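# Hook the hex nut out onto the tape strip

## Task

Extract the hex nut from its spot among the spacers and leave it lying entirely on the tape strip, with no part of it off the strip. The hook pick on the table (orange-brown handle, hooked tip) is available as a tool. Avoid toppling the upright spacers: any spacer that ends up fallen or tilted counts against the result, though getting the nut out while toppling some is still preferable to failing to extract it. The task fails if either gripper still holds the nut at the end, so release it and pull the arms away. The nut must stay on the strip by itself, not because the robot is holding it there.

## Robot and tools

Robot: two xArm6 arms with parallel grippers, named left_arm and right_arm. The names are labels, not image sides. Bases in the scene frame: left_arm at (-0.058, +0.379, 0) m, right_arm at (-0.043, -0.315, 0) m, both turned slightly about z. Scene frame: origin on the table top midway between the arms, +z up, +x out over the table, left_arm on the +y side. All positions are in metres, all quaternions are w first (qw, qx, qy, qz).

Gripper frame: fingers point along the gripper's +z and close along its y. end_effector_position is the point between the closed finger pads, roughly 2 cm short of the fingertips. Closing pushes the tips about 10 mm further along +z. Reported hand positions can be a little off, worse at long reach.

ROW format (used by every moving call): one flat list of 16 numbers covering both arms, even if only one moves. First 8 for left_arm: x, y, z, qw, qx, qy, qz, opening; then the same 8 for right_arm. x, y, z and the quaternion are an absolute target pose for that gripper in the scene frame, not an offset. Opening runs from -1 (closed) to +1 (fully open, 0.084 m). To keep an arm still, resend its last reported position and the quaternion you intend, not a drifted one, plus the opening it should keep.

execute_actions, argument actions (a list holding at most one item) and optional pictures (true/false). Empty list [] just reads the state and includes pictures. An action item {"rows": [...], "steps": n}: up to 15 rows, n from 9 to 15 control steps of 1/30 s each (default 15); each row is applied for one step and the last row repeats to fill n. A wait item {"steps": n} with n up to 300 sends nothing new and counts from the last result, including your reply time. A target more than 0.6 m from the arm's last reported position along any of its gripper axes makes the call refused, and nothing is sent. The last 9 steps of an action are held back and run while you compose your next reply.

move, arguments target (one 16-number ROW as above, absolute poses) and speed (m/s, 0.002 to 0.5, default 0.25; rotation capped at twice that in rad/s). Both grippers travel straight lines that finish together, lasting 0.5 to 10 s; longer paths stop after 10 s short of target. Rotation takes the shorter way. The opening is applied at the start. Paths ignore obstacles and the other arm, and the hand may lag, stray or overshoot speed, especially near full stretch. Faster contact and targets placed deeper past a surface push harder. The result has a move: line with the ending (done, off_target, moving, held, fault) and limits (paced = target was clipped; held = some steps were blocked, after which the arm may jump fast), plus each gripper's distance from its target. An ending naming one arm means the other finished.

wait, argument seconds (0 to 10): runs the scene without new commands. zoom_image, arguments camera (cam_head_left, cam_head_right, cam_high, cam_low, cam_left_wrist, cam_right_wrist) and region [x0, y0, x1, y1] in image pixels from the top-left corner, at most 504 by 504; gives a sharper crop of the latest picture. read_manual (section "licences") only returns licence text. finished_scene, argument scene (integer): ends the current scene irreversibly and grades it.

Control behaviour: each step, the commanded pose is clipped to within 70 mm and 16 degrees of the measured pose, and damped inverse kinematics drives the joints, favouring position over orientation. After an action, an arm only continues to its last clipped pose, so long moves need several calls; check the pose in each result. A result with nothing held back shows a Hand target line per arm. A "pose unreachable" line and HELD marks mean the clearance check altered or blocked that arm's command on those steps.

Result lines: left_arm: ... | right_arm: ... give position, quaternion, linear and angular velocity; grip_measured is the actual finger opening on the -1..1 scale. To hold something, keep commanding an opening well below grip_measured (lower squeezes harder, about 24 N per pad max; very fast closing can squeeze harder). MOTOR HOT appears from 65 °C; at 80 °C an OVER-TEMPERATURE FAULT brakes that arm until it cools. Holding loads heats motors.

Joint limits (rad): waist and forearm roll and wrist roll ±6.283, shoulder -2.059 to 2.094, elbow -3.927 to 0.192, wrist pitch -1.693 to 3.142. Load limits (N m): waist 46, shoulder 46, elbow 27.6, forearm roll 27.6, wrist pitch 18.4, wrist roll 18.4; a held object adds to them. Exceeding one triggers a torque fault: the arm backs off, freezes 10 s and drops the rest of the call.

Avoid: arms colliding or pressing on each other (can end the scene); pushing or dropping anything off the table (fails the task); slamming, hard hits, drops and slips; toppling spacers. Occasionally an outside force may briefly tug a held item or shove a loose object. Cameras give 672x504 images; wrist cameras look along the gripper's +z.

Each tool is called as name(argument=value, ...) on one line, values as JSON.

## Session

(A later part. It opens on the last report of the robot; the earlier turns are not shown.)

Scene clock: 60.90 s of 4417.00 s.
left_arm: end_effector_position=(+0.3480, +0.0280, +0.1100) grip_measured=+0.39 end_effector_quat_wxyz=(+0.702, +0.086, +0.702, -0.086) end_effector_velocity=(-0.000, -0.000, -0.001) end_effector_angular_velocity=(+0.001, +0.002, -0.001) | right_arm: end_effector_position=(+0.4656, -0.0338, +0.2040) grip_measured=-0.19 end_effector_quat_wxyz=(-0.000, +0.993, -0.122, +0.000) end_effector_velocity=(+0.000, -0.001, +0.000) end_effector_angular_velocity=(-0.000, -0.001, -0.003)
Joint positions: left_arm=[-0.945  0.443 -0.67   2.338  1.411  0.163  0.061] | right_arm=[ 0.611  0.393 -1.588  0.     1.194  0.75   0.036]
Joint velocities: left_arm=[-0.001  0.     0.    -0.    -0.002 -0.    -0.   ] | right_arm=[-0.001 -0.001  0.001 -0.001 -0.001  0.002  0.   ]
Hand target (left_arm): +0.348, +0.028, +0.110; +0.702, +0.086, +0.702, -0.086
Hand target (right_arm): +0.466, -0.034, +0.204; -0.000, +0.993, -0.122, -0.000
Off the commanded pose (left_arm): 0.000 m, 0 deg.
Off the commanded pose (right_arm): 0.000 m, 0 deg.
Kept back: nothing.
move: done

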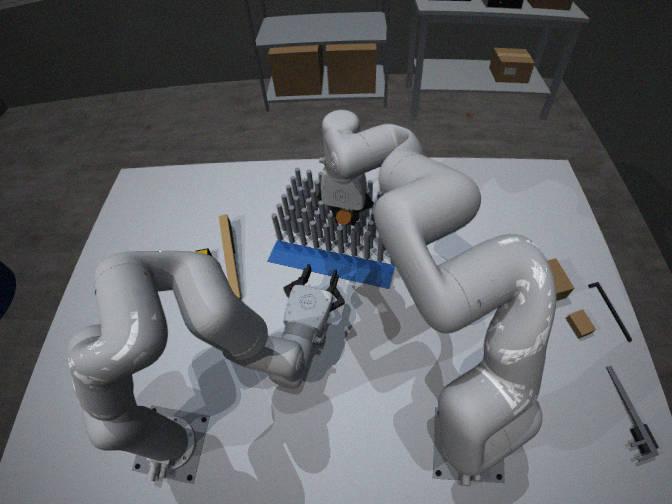

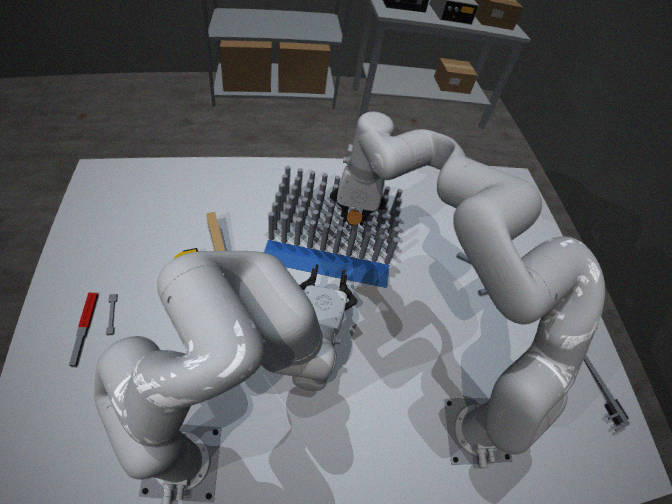

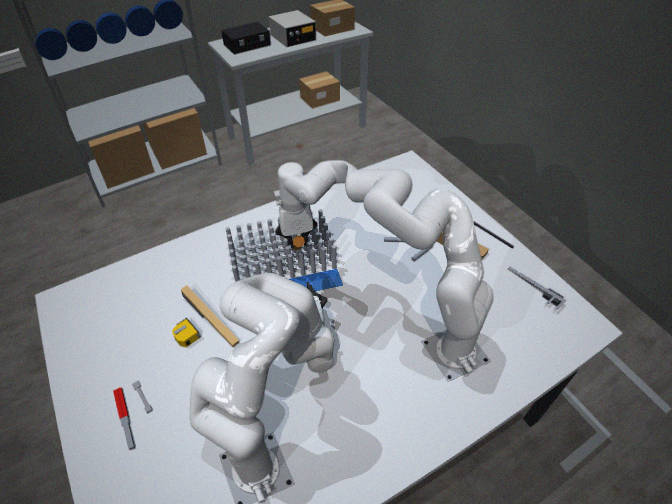

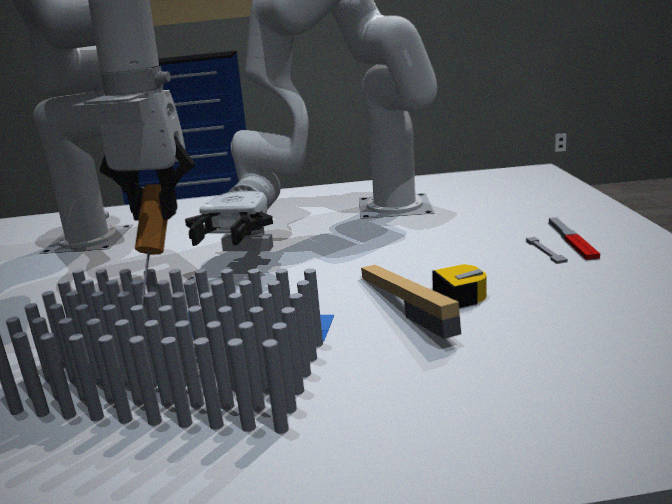

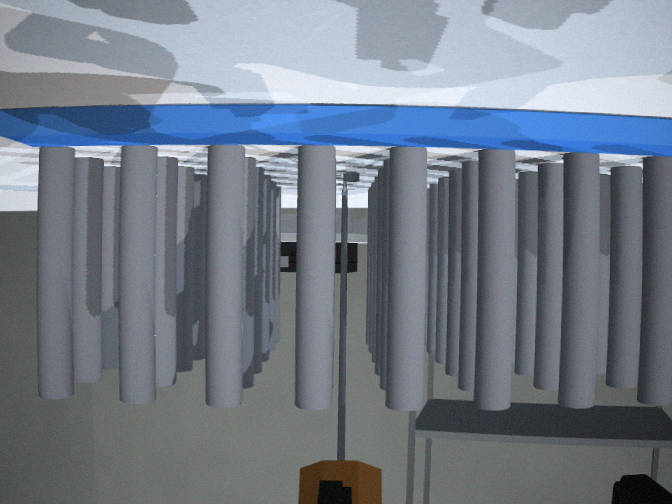

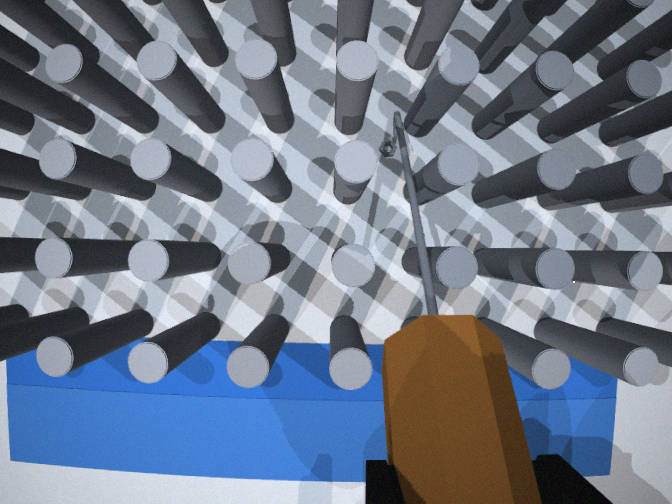

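move(target=[0.348,0.028,0.11,0.7018,0.0862,0.7018,-0.0862,0.4, 0.4700,-0.0349,0.204,0,0.9925,-0.1219,0,-0.8], speed=0.02)

move(target=[0.348,0.028,0.11,0.7018,0.0862,0.7018,-0.0862,0.4, 0.4708,-0.0318,0.204,0,0.9925,-0.1219,0,-0.8], speed=0.02)

move(target=[0.348,0.028,0.11,0.7018,0.0862,0.7018,-0.0862,0.4, 0.4570,-0.0283,0.204,0,0.9925,-0.1219,0,-0.8], speed=0.015)

zoom_image(camera="cam_left_wrist", region=[295,140,415,230])

zoom_image(camera="cam_right_wrist", region=[340,80,460,200])

Scene clock: 62.33 s of 4417.00 s.
left_arm: end_effector_position=(+0.3480, +0.0280, +0.1100) grip_measured=+0.39 end_effector_quat_wxyz=(+0.702, +0.086, +0.702, -0.086) end_effector_velocity=(-0.000, -0.000, +0.000) end_effector_angular_velocity=(-0.000, +0.001, -0.000) | right_arm: end_effector_position=(+0.4700, -0.0349, +0.2040) grip_measured=-0.19 end_effector_quat_wxyz=(+0.000, +0.993, -0.122, -0.000) end_effector_velocity=(+0.001, -0.001, -0.000) end_effector_angular_velocity=(+0.000, +0.001, -0.001)
Joint positions: left_arm=[-0.945  0.443 -0.67   2.338  1.411  0.163  0.061] | right_arm=[ 0.606  0.406 -1.606 -0.     1.2    0.745  0.036]
Joint velocities: left_arm=[-0.    -0.001  0.    -0.    -0.001 -0.    -0.   ] | right_arm=[-0.002  0.002 -0.002  0.     0.001 -0.001 -0.   ]
Hand target (left_arm): +0.348, +0.028, +0.110; +0.702, +0.086, +0.702, -0.086
Hand target (right_arm): +0.470, -0.035, +0.204; +0.000, +0.993, -0.122, +0.000
Off the commanded pose (left_arm): 0.000 m, 0 deg.
Off the commanded pose (right_arm): 0.000 m, 0 deg.
Kept back: nothing.
move: done

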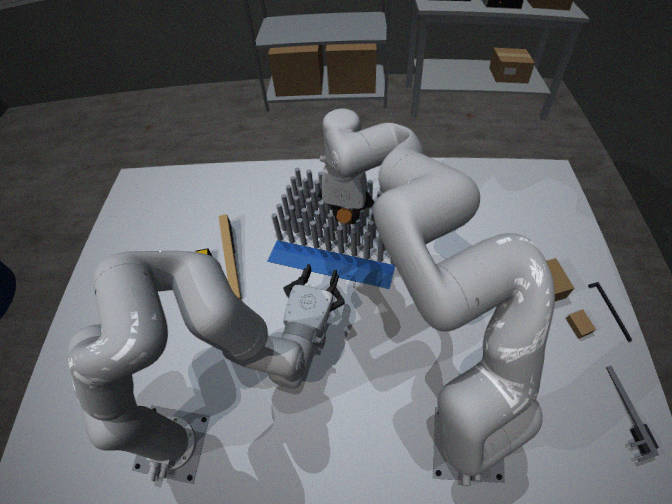

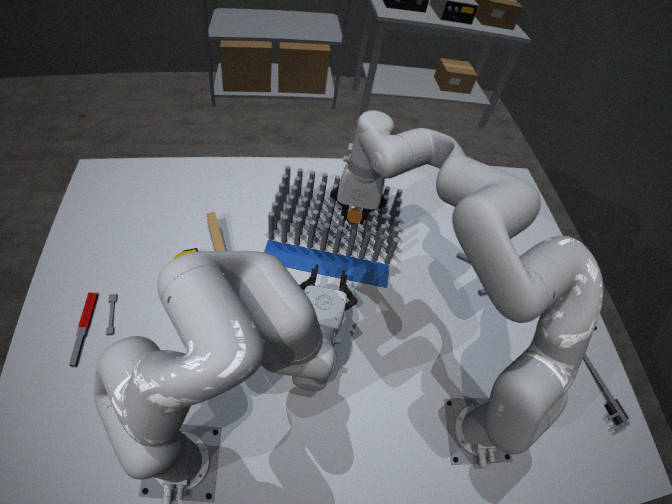

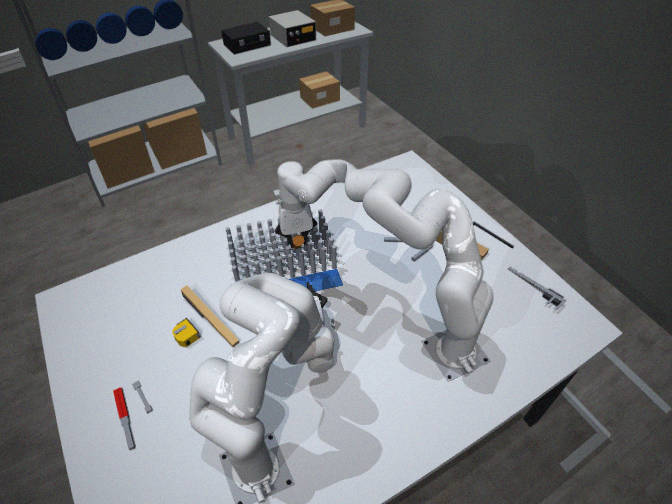

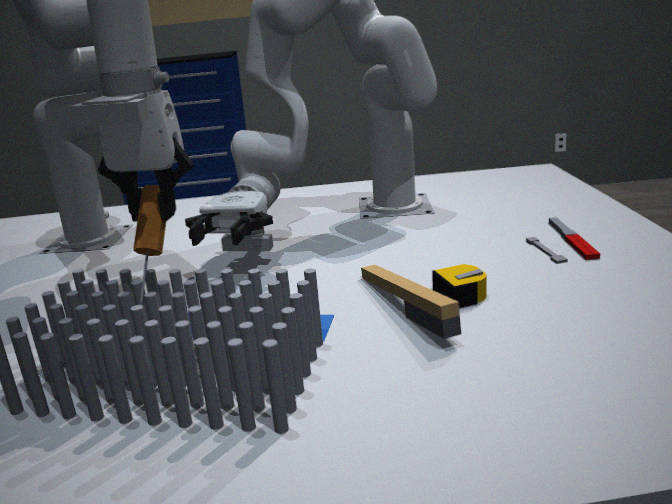

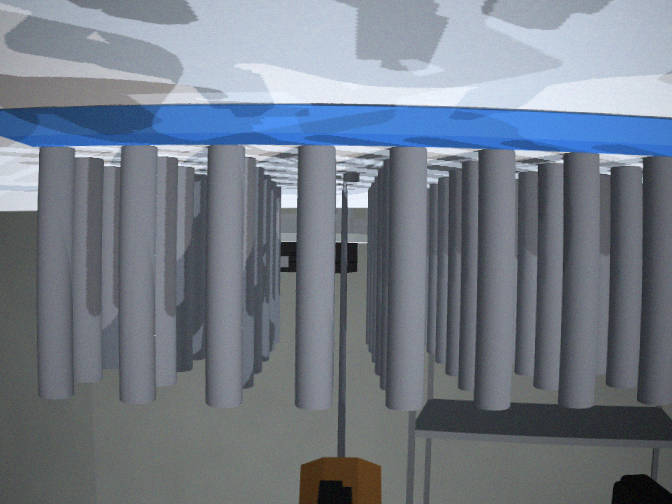

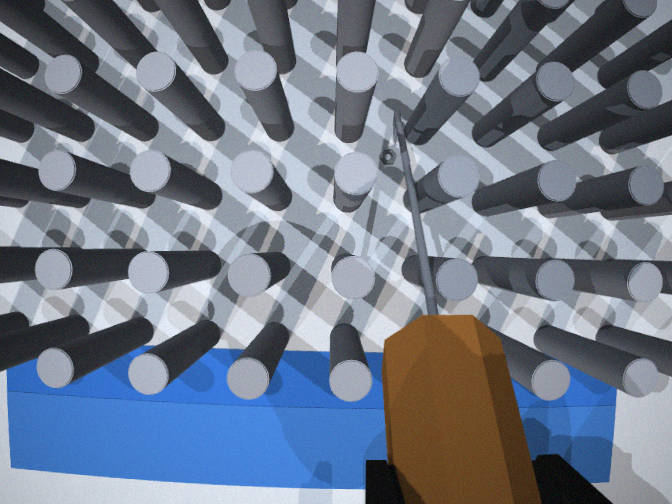

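Scene clock: 63.03 s of 4417.00 s.
left_arm: end_effector_position=(+0.3480, +0.0280, +0.1100) grip_measured=+0.39 end_effector_quat_wxyz=(+0.702, +0.086, +0.702, -0.086) end_effector_velocity=(+0.000, +0.000, -0.000) end_effector_angular_velocity=(+0.000, +0.001, +0.001) | right_arm: end_effector_position=(+0.4708, -0.0318, +0.2040) grip_measured=-0.19 end_effector_quat_wxyz=(+0.000, +0.993, -0.122, -0.000) end_effector_velocity=(+0.000, -0.001, +0.001) end_effector_angular_velocity=(+0.000, -0.000, -0.002)
Joint positions: left_arm=[-0.945  0.443 -0.67   2.338  1.411  0.163  0.061] | right_arm=[ 0.61   0.414 -1.618  0.     1.204  0.749  0.036]
Joint velocities: left_arm=[ 0.     0.     0.    -0.    -0.001 -0.    -0.   ] | right_arm=[-0.001 -0.001 -0.001  0.     0.001  0.    -0.   ]
Hand target (left_arm): +0.348, +0.028, +0.110; +0.702, +0.086, +0.702, -0.086
Hand target (right_arm): +0.471, -0.032, +0.204; -0.000, +0.993, -0.122, -0.000
Off the commanded pose (left_arm): 0.000 m, 0 deg.
Off the commanded pose (right_arm): 0.000 m, 0 deg.
Kept back: nothing.
move: done

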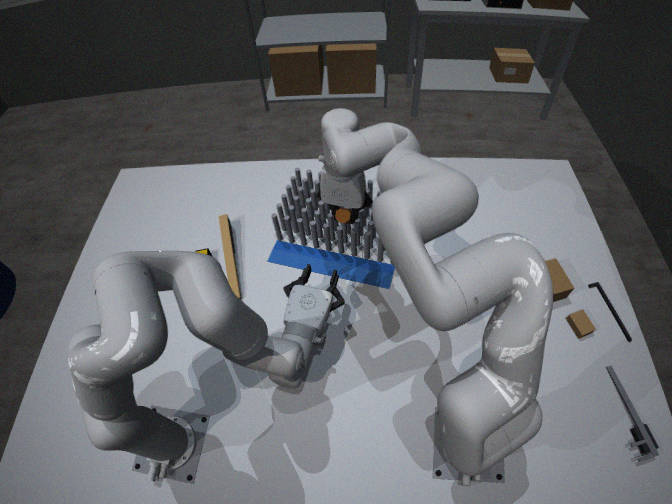

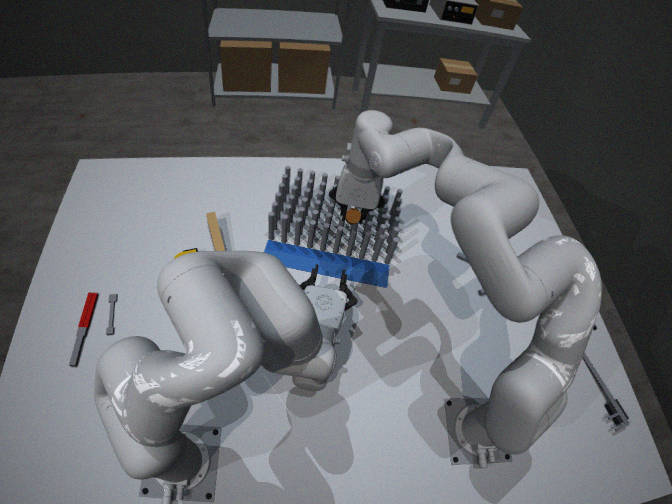

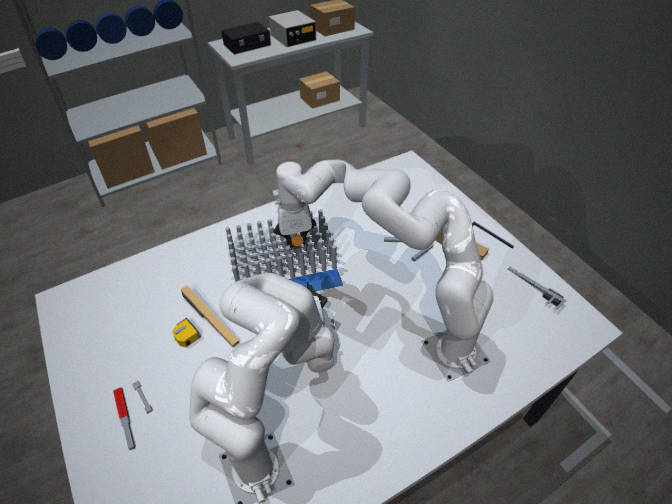

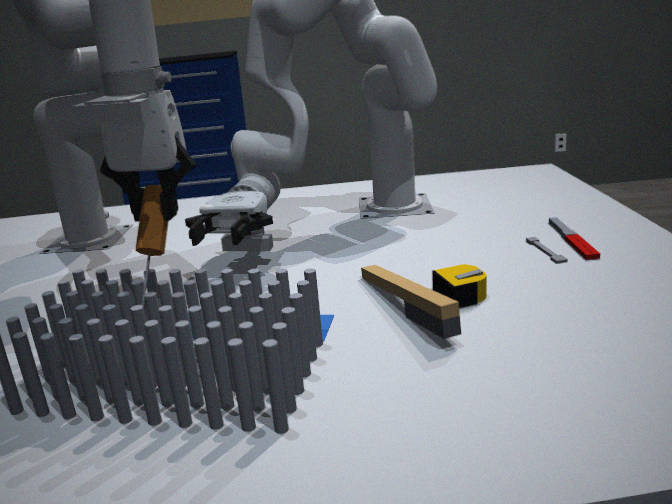

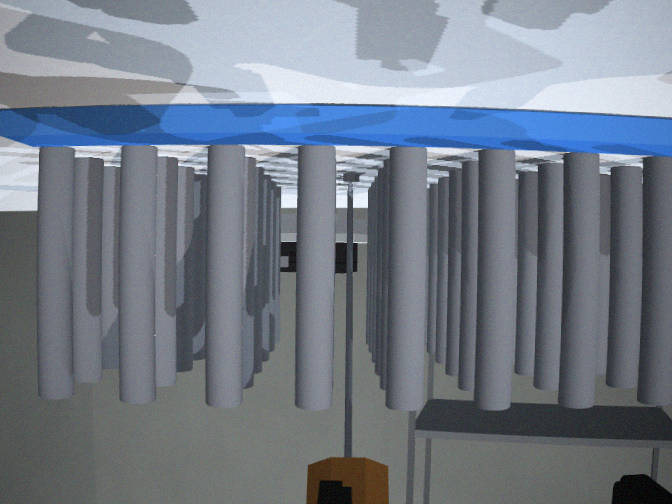

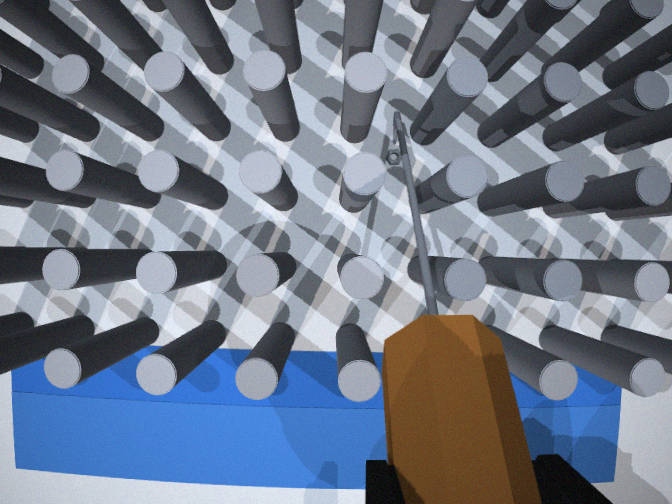

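Scene clock: 64.20 s of 4417.00 s.
left_arm: end_effector_position=(+0.3480, +0.0280, +0.1100) grip_measured=+0.39 end_effector_quat_wxyz=(+0.702, +0.086, +0.702, -0.086) end_effector_velocity=(-0.000, -0.000, +0.000) end_effector_angular_velocity=(-0.001, +0.002, -0.000) | right_arm: end_effector_position=(+0.4570, -0.0283, +0.2040) grip_measured=-0.19 end_effector_quat_wxyz=(-0.000, +0.993, -0.122, +0.000) end_effector_velocity=(-0.000, -0.000, -0.001) end_effector_angular_velocity=(-0.001, +0.000, -0.000)
Joint positions: left_arm=[-0.945  0.443 -0.67   2.338  1.411  0.163  0.061] | right_arm=[ 0.626  0.376 -1.562  0.     1.186  0.765  0.036]
Joint velocities: left_arm=[-0.    -0.002  0.    -0.    -0.003 -0.    -0.   ] | right_arm=[-0.    -0.001  0.003 -0.001 -0.002  0.     0.   ]
Hand target (left_arm): +0.348, +0.028, +0.110; +0.702, +0.086, +0.702, -0.086
Hand target (right_arm): +0.457, -0.028, +0.204; -0.000, +0.993, -0.122, -0.000
Off the commanded pose (left_arm): 0.000 m, 0 deg.
Off the commanded pose (right_arm): 0.000 m, 0 deg.
Kept back: nothing.
move: done

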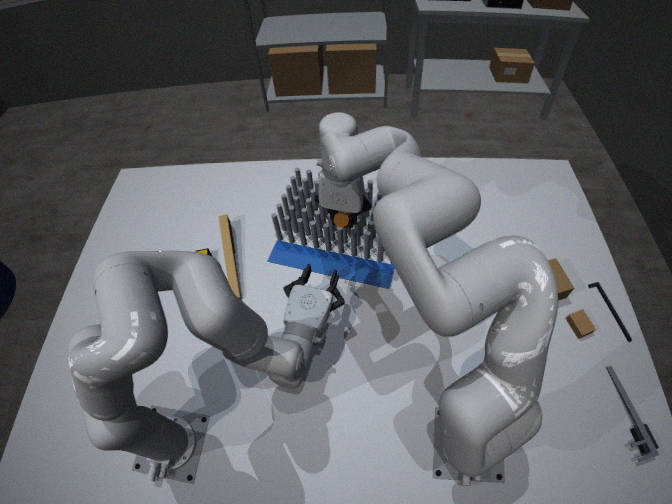

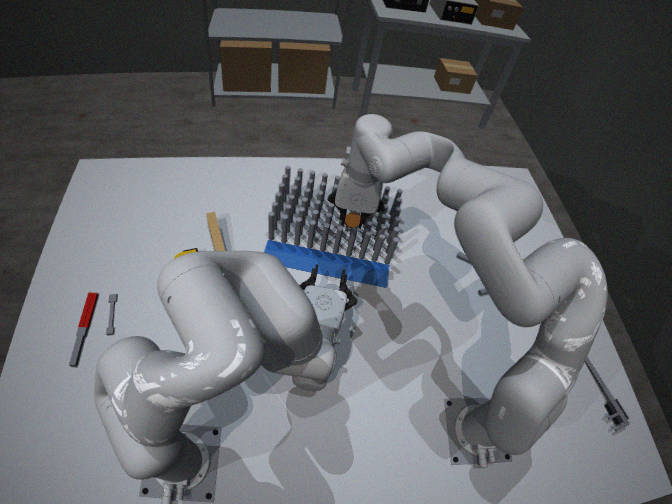

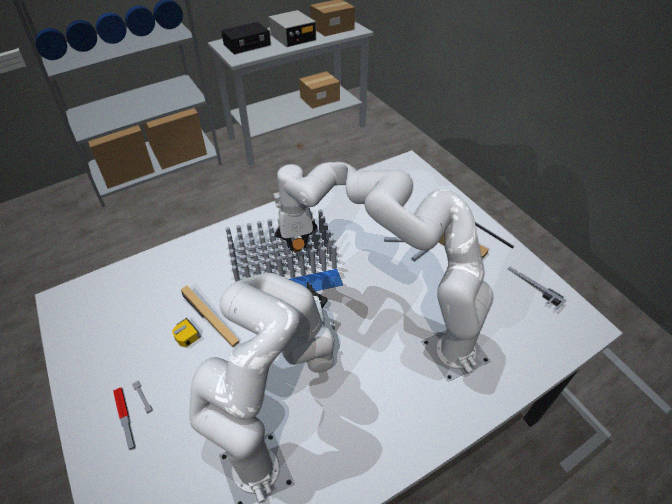

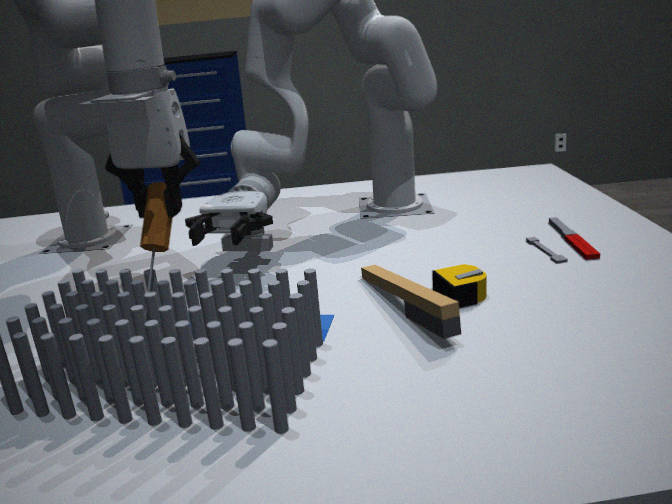

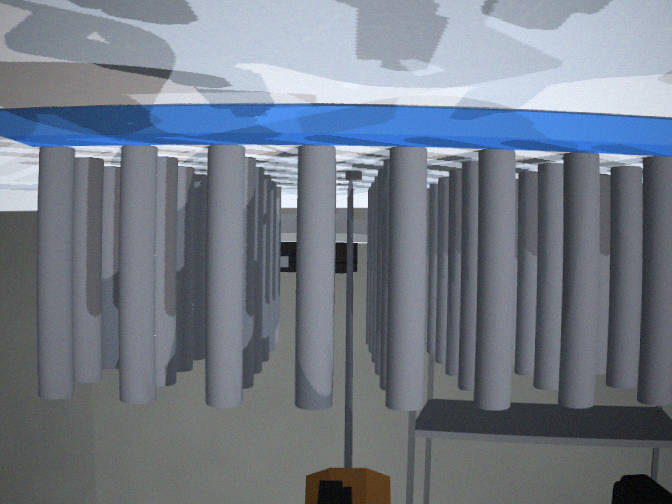

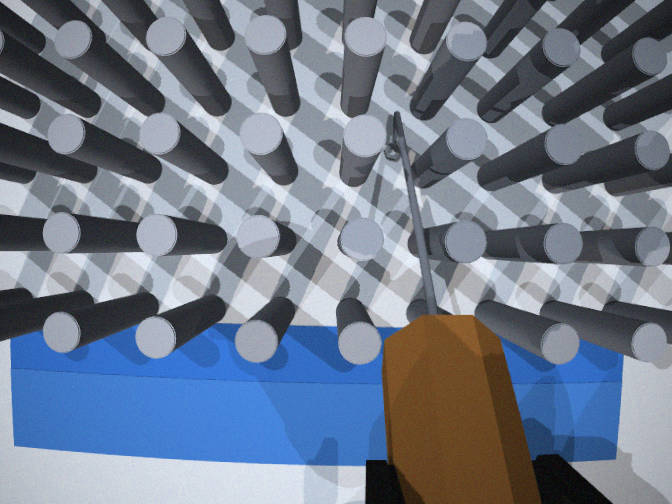

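Region (295, 140, 415, 230) of cam_left_wrist's 672x504 image, scaled by 4.200, with more detail than that image has; it fills the top 378 rows of this view, and the rest is white.

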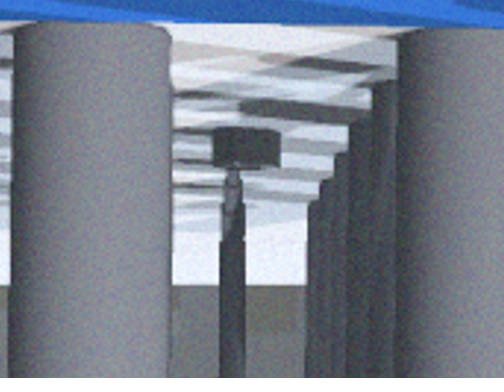

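Region (340, 80, 460, 200) of cam_right_wrist's 672x504 image, scaled by 4.200, with more detail than that image has.

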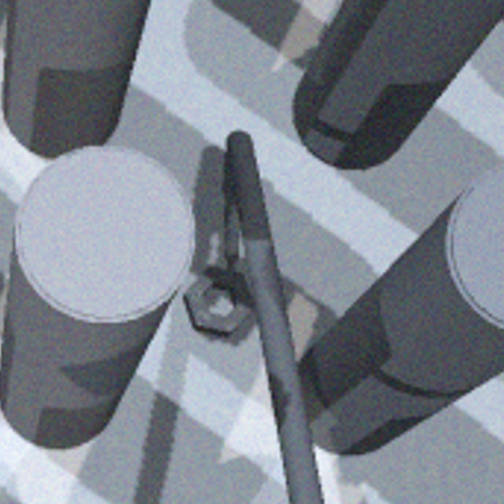

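execute_actions(actions=[])

Scene clock: 65.37 s of 4417.00 s.
left_arm: end_effector_position=(+0.3480, +0.0280, +0.1100) grip_measured=+0.39 end_effector_quat_wxyz=(+0.702, +0.086, +0.702, -0.086) end_effector_velocity=(+0.000, +0.000, -0.000) end_effector_angular_velocity=(+0.001, -0.000, +0.000) | right_arm: end_effector_position=(+0.4570, -0.0283, +0.2040) grip_measured=-0.19 end_effector_quat_wxyz=(-0.000, +0.993, -0.122, -0.000) end_effector_velocity=(-0.000, -0.001, -0.001) end_effector_angular_velocity=(-0.001, +0.002, -0.000)
Joint positions: left_arm=[-0.945  0.443 -0.67   2.338  1.411  0.163  0.061] | right_arm=[ 0.626  0.375 -1.562  0.     1.186  0.765  0.036]
Joint velocities: left_arm=[0.    0.001 0.    0.    0.001 0.    0.   ] | right_arm=[-0.001  0.     0.002 -0.     0.    -0.    -0.   ]
Hand target (left_arm): +0.348, +0.028, +0.110; +0.702, +0.086, +0.702, -0.086
Hand target (right_arm): +0.457, -0.028, +0.204; -0.000, +0.993, -0.122, -0.000
Off the commanded pose (left_arm): 0.000 m, 0 deg.
Off the commanded pose (right_arm): 0.000 m, 0 deg.
Kept back: nothing.
Steps of this call (steps 1 to 35: nothing new was sent). Readings (end_effector_position):
1: left_arm (+0.3480, +0.0280, +0.1100) | right_arm (+0.4570, -0.0283, +0.2040)
2: left_arm (+0.3480, +0.0280, +0.1100) | right_arm (+0.4570, -0.0284, +0.2040)
4: left_arm (+0.3480, +0.0280, +0.1100) | right_arm (+0.4570, -0.0284, +0.2040)
8: left_arm (+0.3480, +0.0280, +0.1100) | right_arm (+0.4570, -0.0283, +0.2040)
35: the state above

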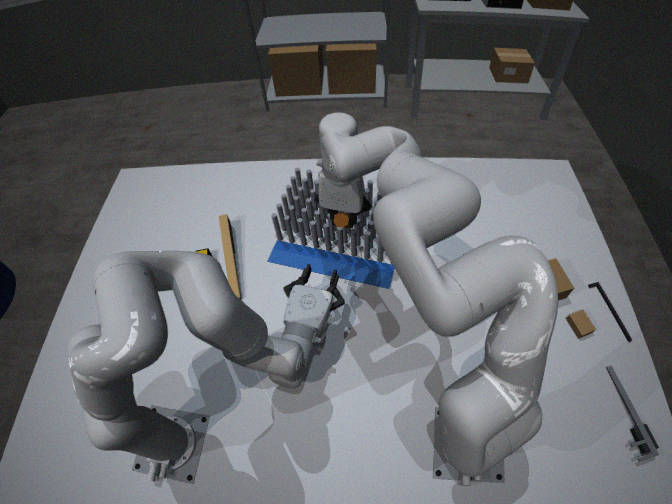

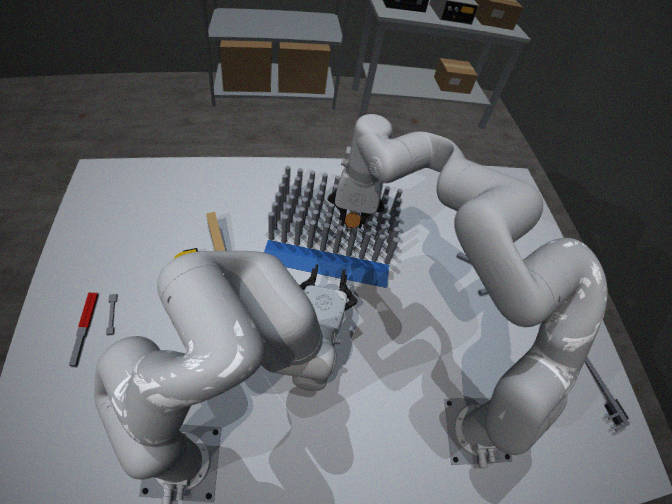

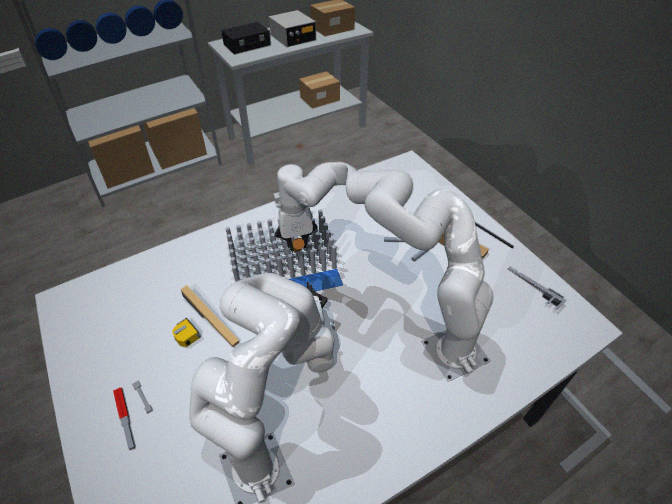

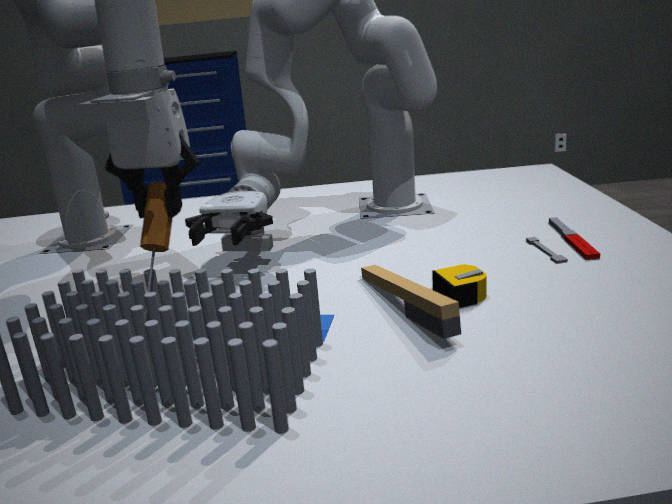

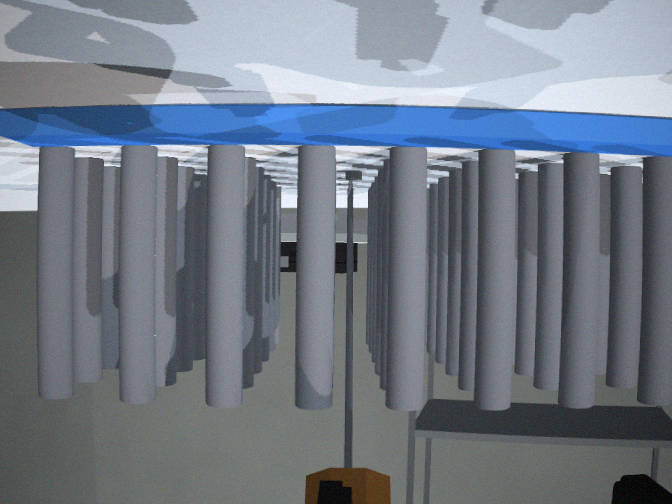

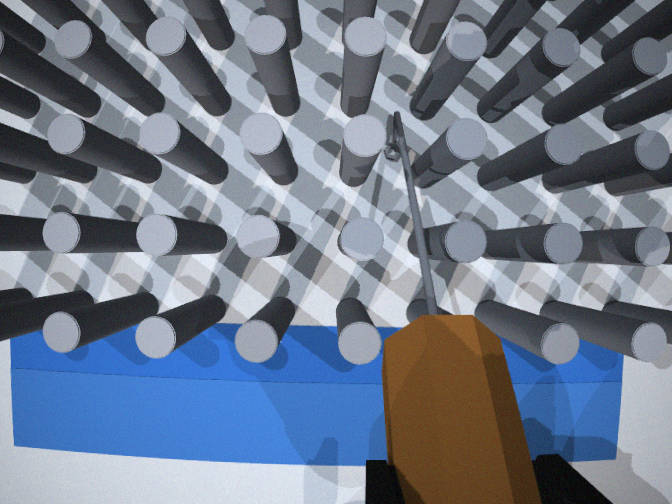

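move(target=[0.348,0.028,0.11,0.7018,0.0862,0.7018,-0.0862,0.4,0.4613,-0.0276,0.2045,0,0.9925,-0.1219,0,-0.8], speed=0.015)

move(target=[0.348,0.028,0.11,0.7018,0.0862,0.7018,-0.0862,0.4,0.4429,-0.0229,0.204,0,0.9925,-0.1219,0,-0.8], speed=0.015)

zoom_image(camera="cam_left_wrist", region=[295,140,415,230])

zoom_image(camera="cam_right_wrist", region=[340,80,460,200])

Scene clock: 66.50 s of 4417.00 s.
left_arm: end_effector_position=(+0.3480, +0.0280, +0.1100) grip_measured=+0.39 end_effector_quat_wxyz=(+0.702, +0.086, +0.702, -0.086) end_effector_velocity=(+0.000, -0.000, +0.001) end_effector_angular_velocity=(-0.001, -0.002, +0.000) | right_arm: end_effector_position=(+0.4613, -0.0276, +0.2045) grip_measured=-0.19 end_effector_quat_wxyz=(+0.000, +0.993, -0.122, -0.000) end_effector_velocity=(+0.001, +0.000, +0.000) end_effector_angular_velocity=(+0.001, -0.001, +0.000)
Joint positions: left_arm=[-0.945  0.443 -0.67   2.338  1.411  0.163  0.061] | right_arm=[ 0.624  0.39  -1.585  0.     1.195  0.763  0.036]
Joint velocities: left_arm=[ 0.    -0.001 -0.     0.     0.002  0.     0.   ] | right_arm=[-0.     0.002 -0.003  0.     0.    -0.001  0.   ]
Hand target (left_arm): +0.348, +0.028, +0.110; +0.702, +0.086, +0.702, -0.086
Hand target (right_arm): +0.461, -0.028, +0.205; +0.000, +0.993, -0.122, +0.000
Off the commanded pose (left_arm): 0.000 m, 0 deg.
Off the commanded pose (right_arm): 0.000 m, 0 deg.
Kept back: nothing.
move: done

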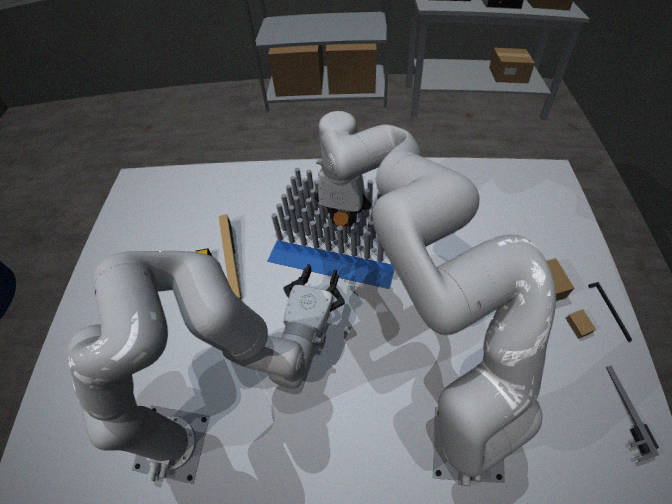

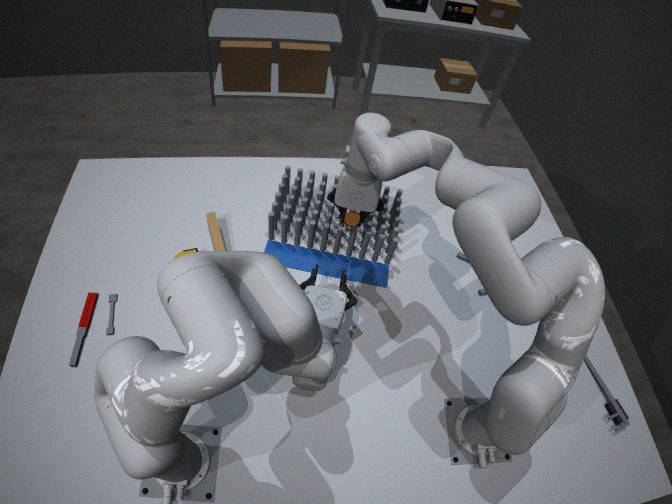

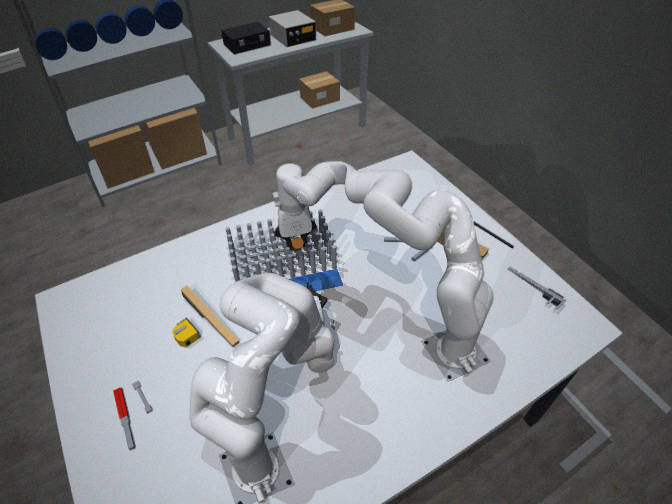

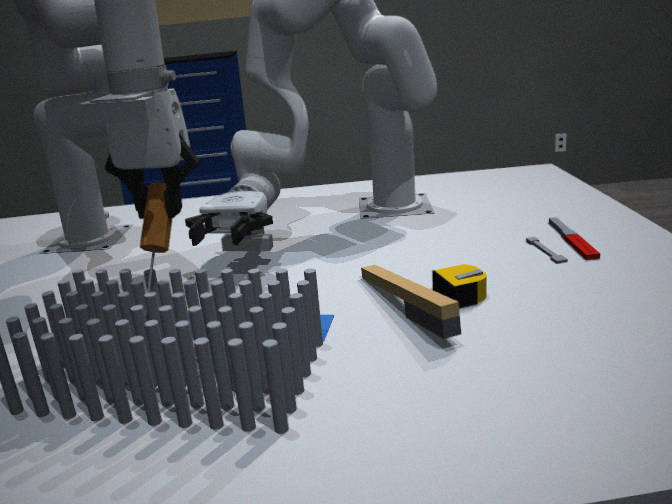

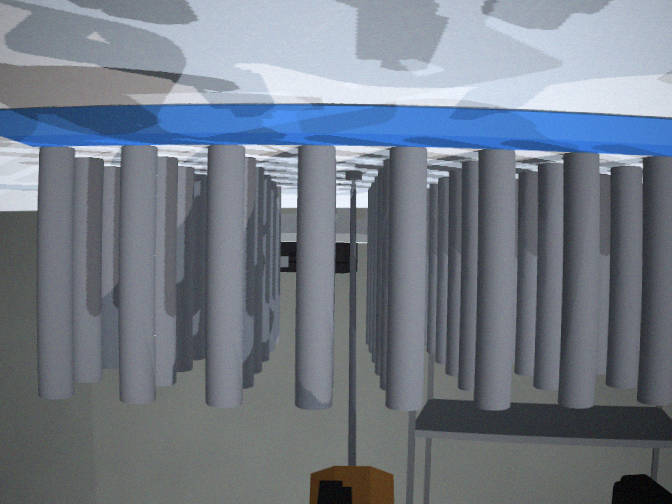

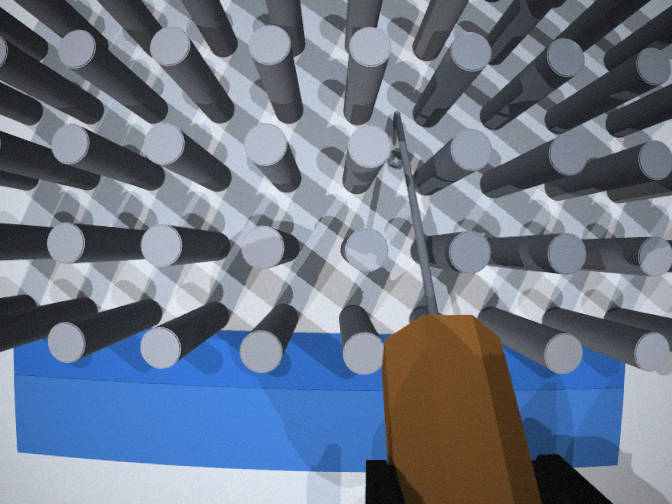

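Scene clock: 68.00 s of 4417.00 s.
left_arm: end_effector_position=(+0.3480, +0.0280, +0.1100) grip_measured=+0.39 end_effector_quat_wxyz=(+0.702, +0.086, +0.702, -0.086) end_effector_velocity=(+0.000, -0.000, +0.000) end_effector_angular_velocity=(-0.001, -0.001, -0.000) | right_arm: end_effector_position=(+0.4429, -0.0229, +0.2040) grip_measured=-0.19 end_effector_quat_wxyz=(-0.000, +0.993, -0.122, +0.000) end_effector_velocity=(-0.000, -0.001, -0.000) end_effector_angular_velocity=(-0.001, +0.001, -0.002)
Joint positions: left_arm=[-0.945  0.443 -0.67   2.338  1.411  0.163  0.061] | right_arm=[ 0.647  0.341 -1.513  0.     1.172  0.786  0.036]
Joint velocities: left_arm=[ 0.    -0.     0.     0.     0.001 -0.    -0.   ] | right_arm=[-0.001 -0.001  0.003 -0.    -0.     0.001  0.   ]
Hand target (left_arm): +0.348, +0.028, +0.110; +0.702, +0.086, +0.702, -0.086
Hand target (right_arm): +0.443, -0.023, +0.204; -0.000, +0.993, -0.122, -0.000
Off the commanded pose (left_arm): 0.000 m, 0 deg.
Off the commanded pose (right_arm): 0.000 m, 0 deg.
Kept back: nothing.
move: done

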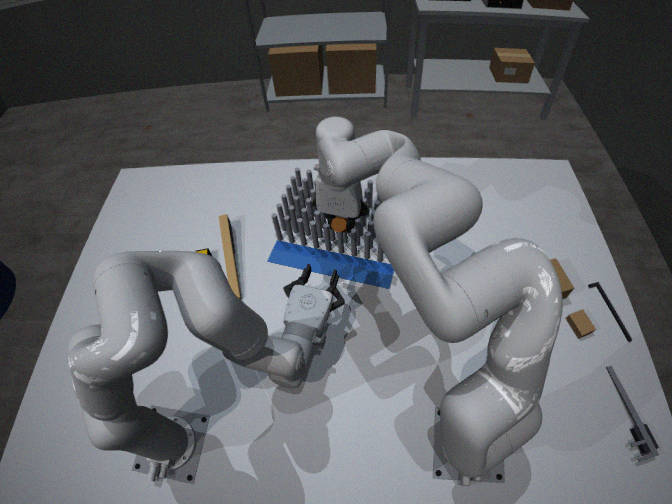

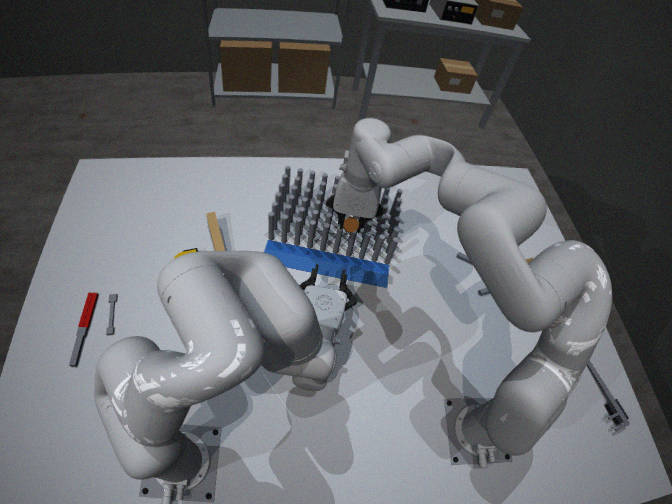

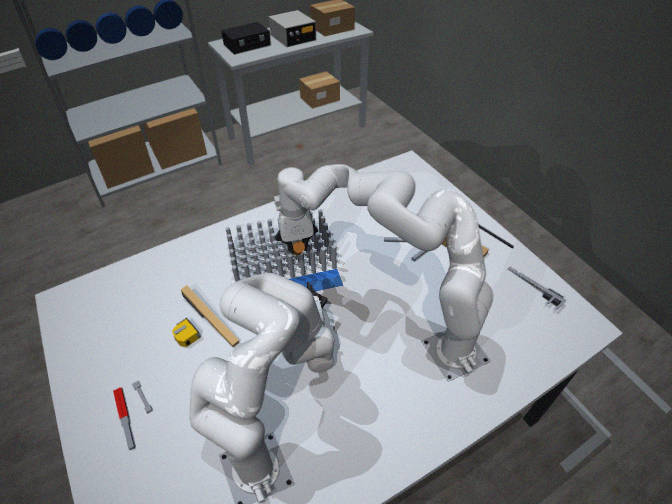

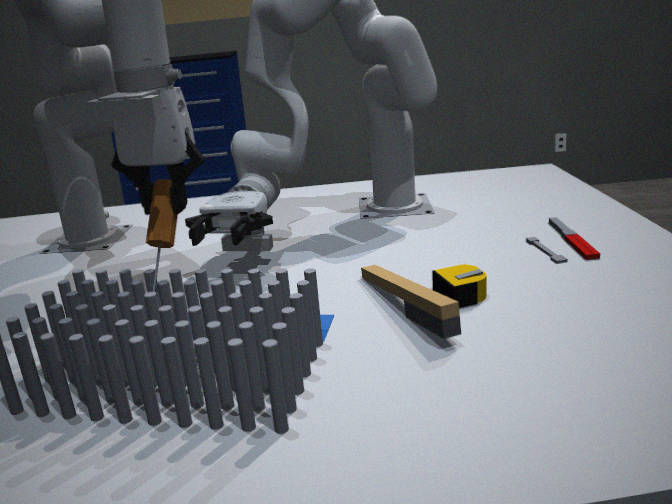

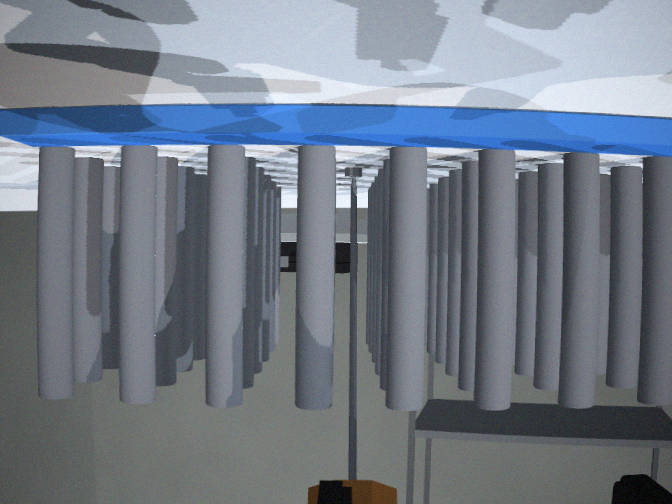

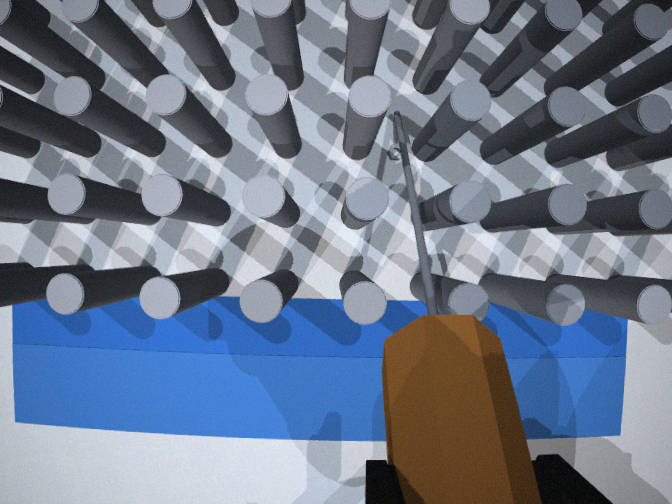

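Region (295, 140, 415, 230) of cam_left_wrist's 672x504 image, scaled by 4.200, with more detail than that image has; it fills the top 378 rows of this view, and the rest is white.

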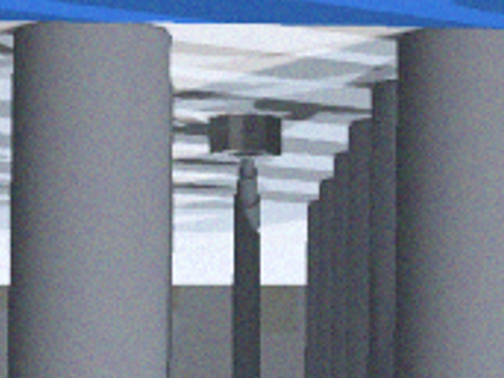

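Region (340, 80, 460, 200) of cam_right_wrist's 672x504 image, scaled by 4.200, with more detail than that image has.

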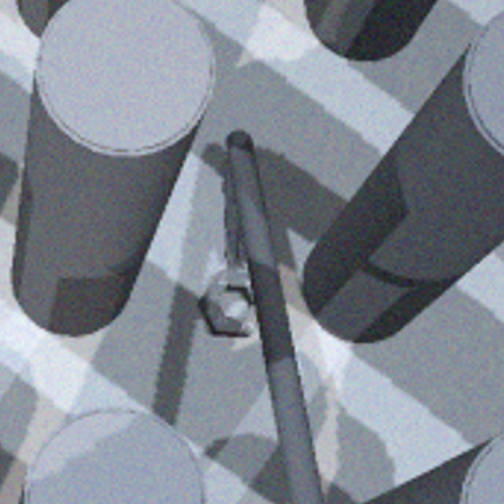

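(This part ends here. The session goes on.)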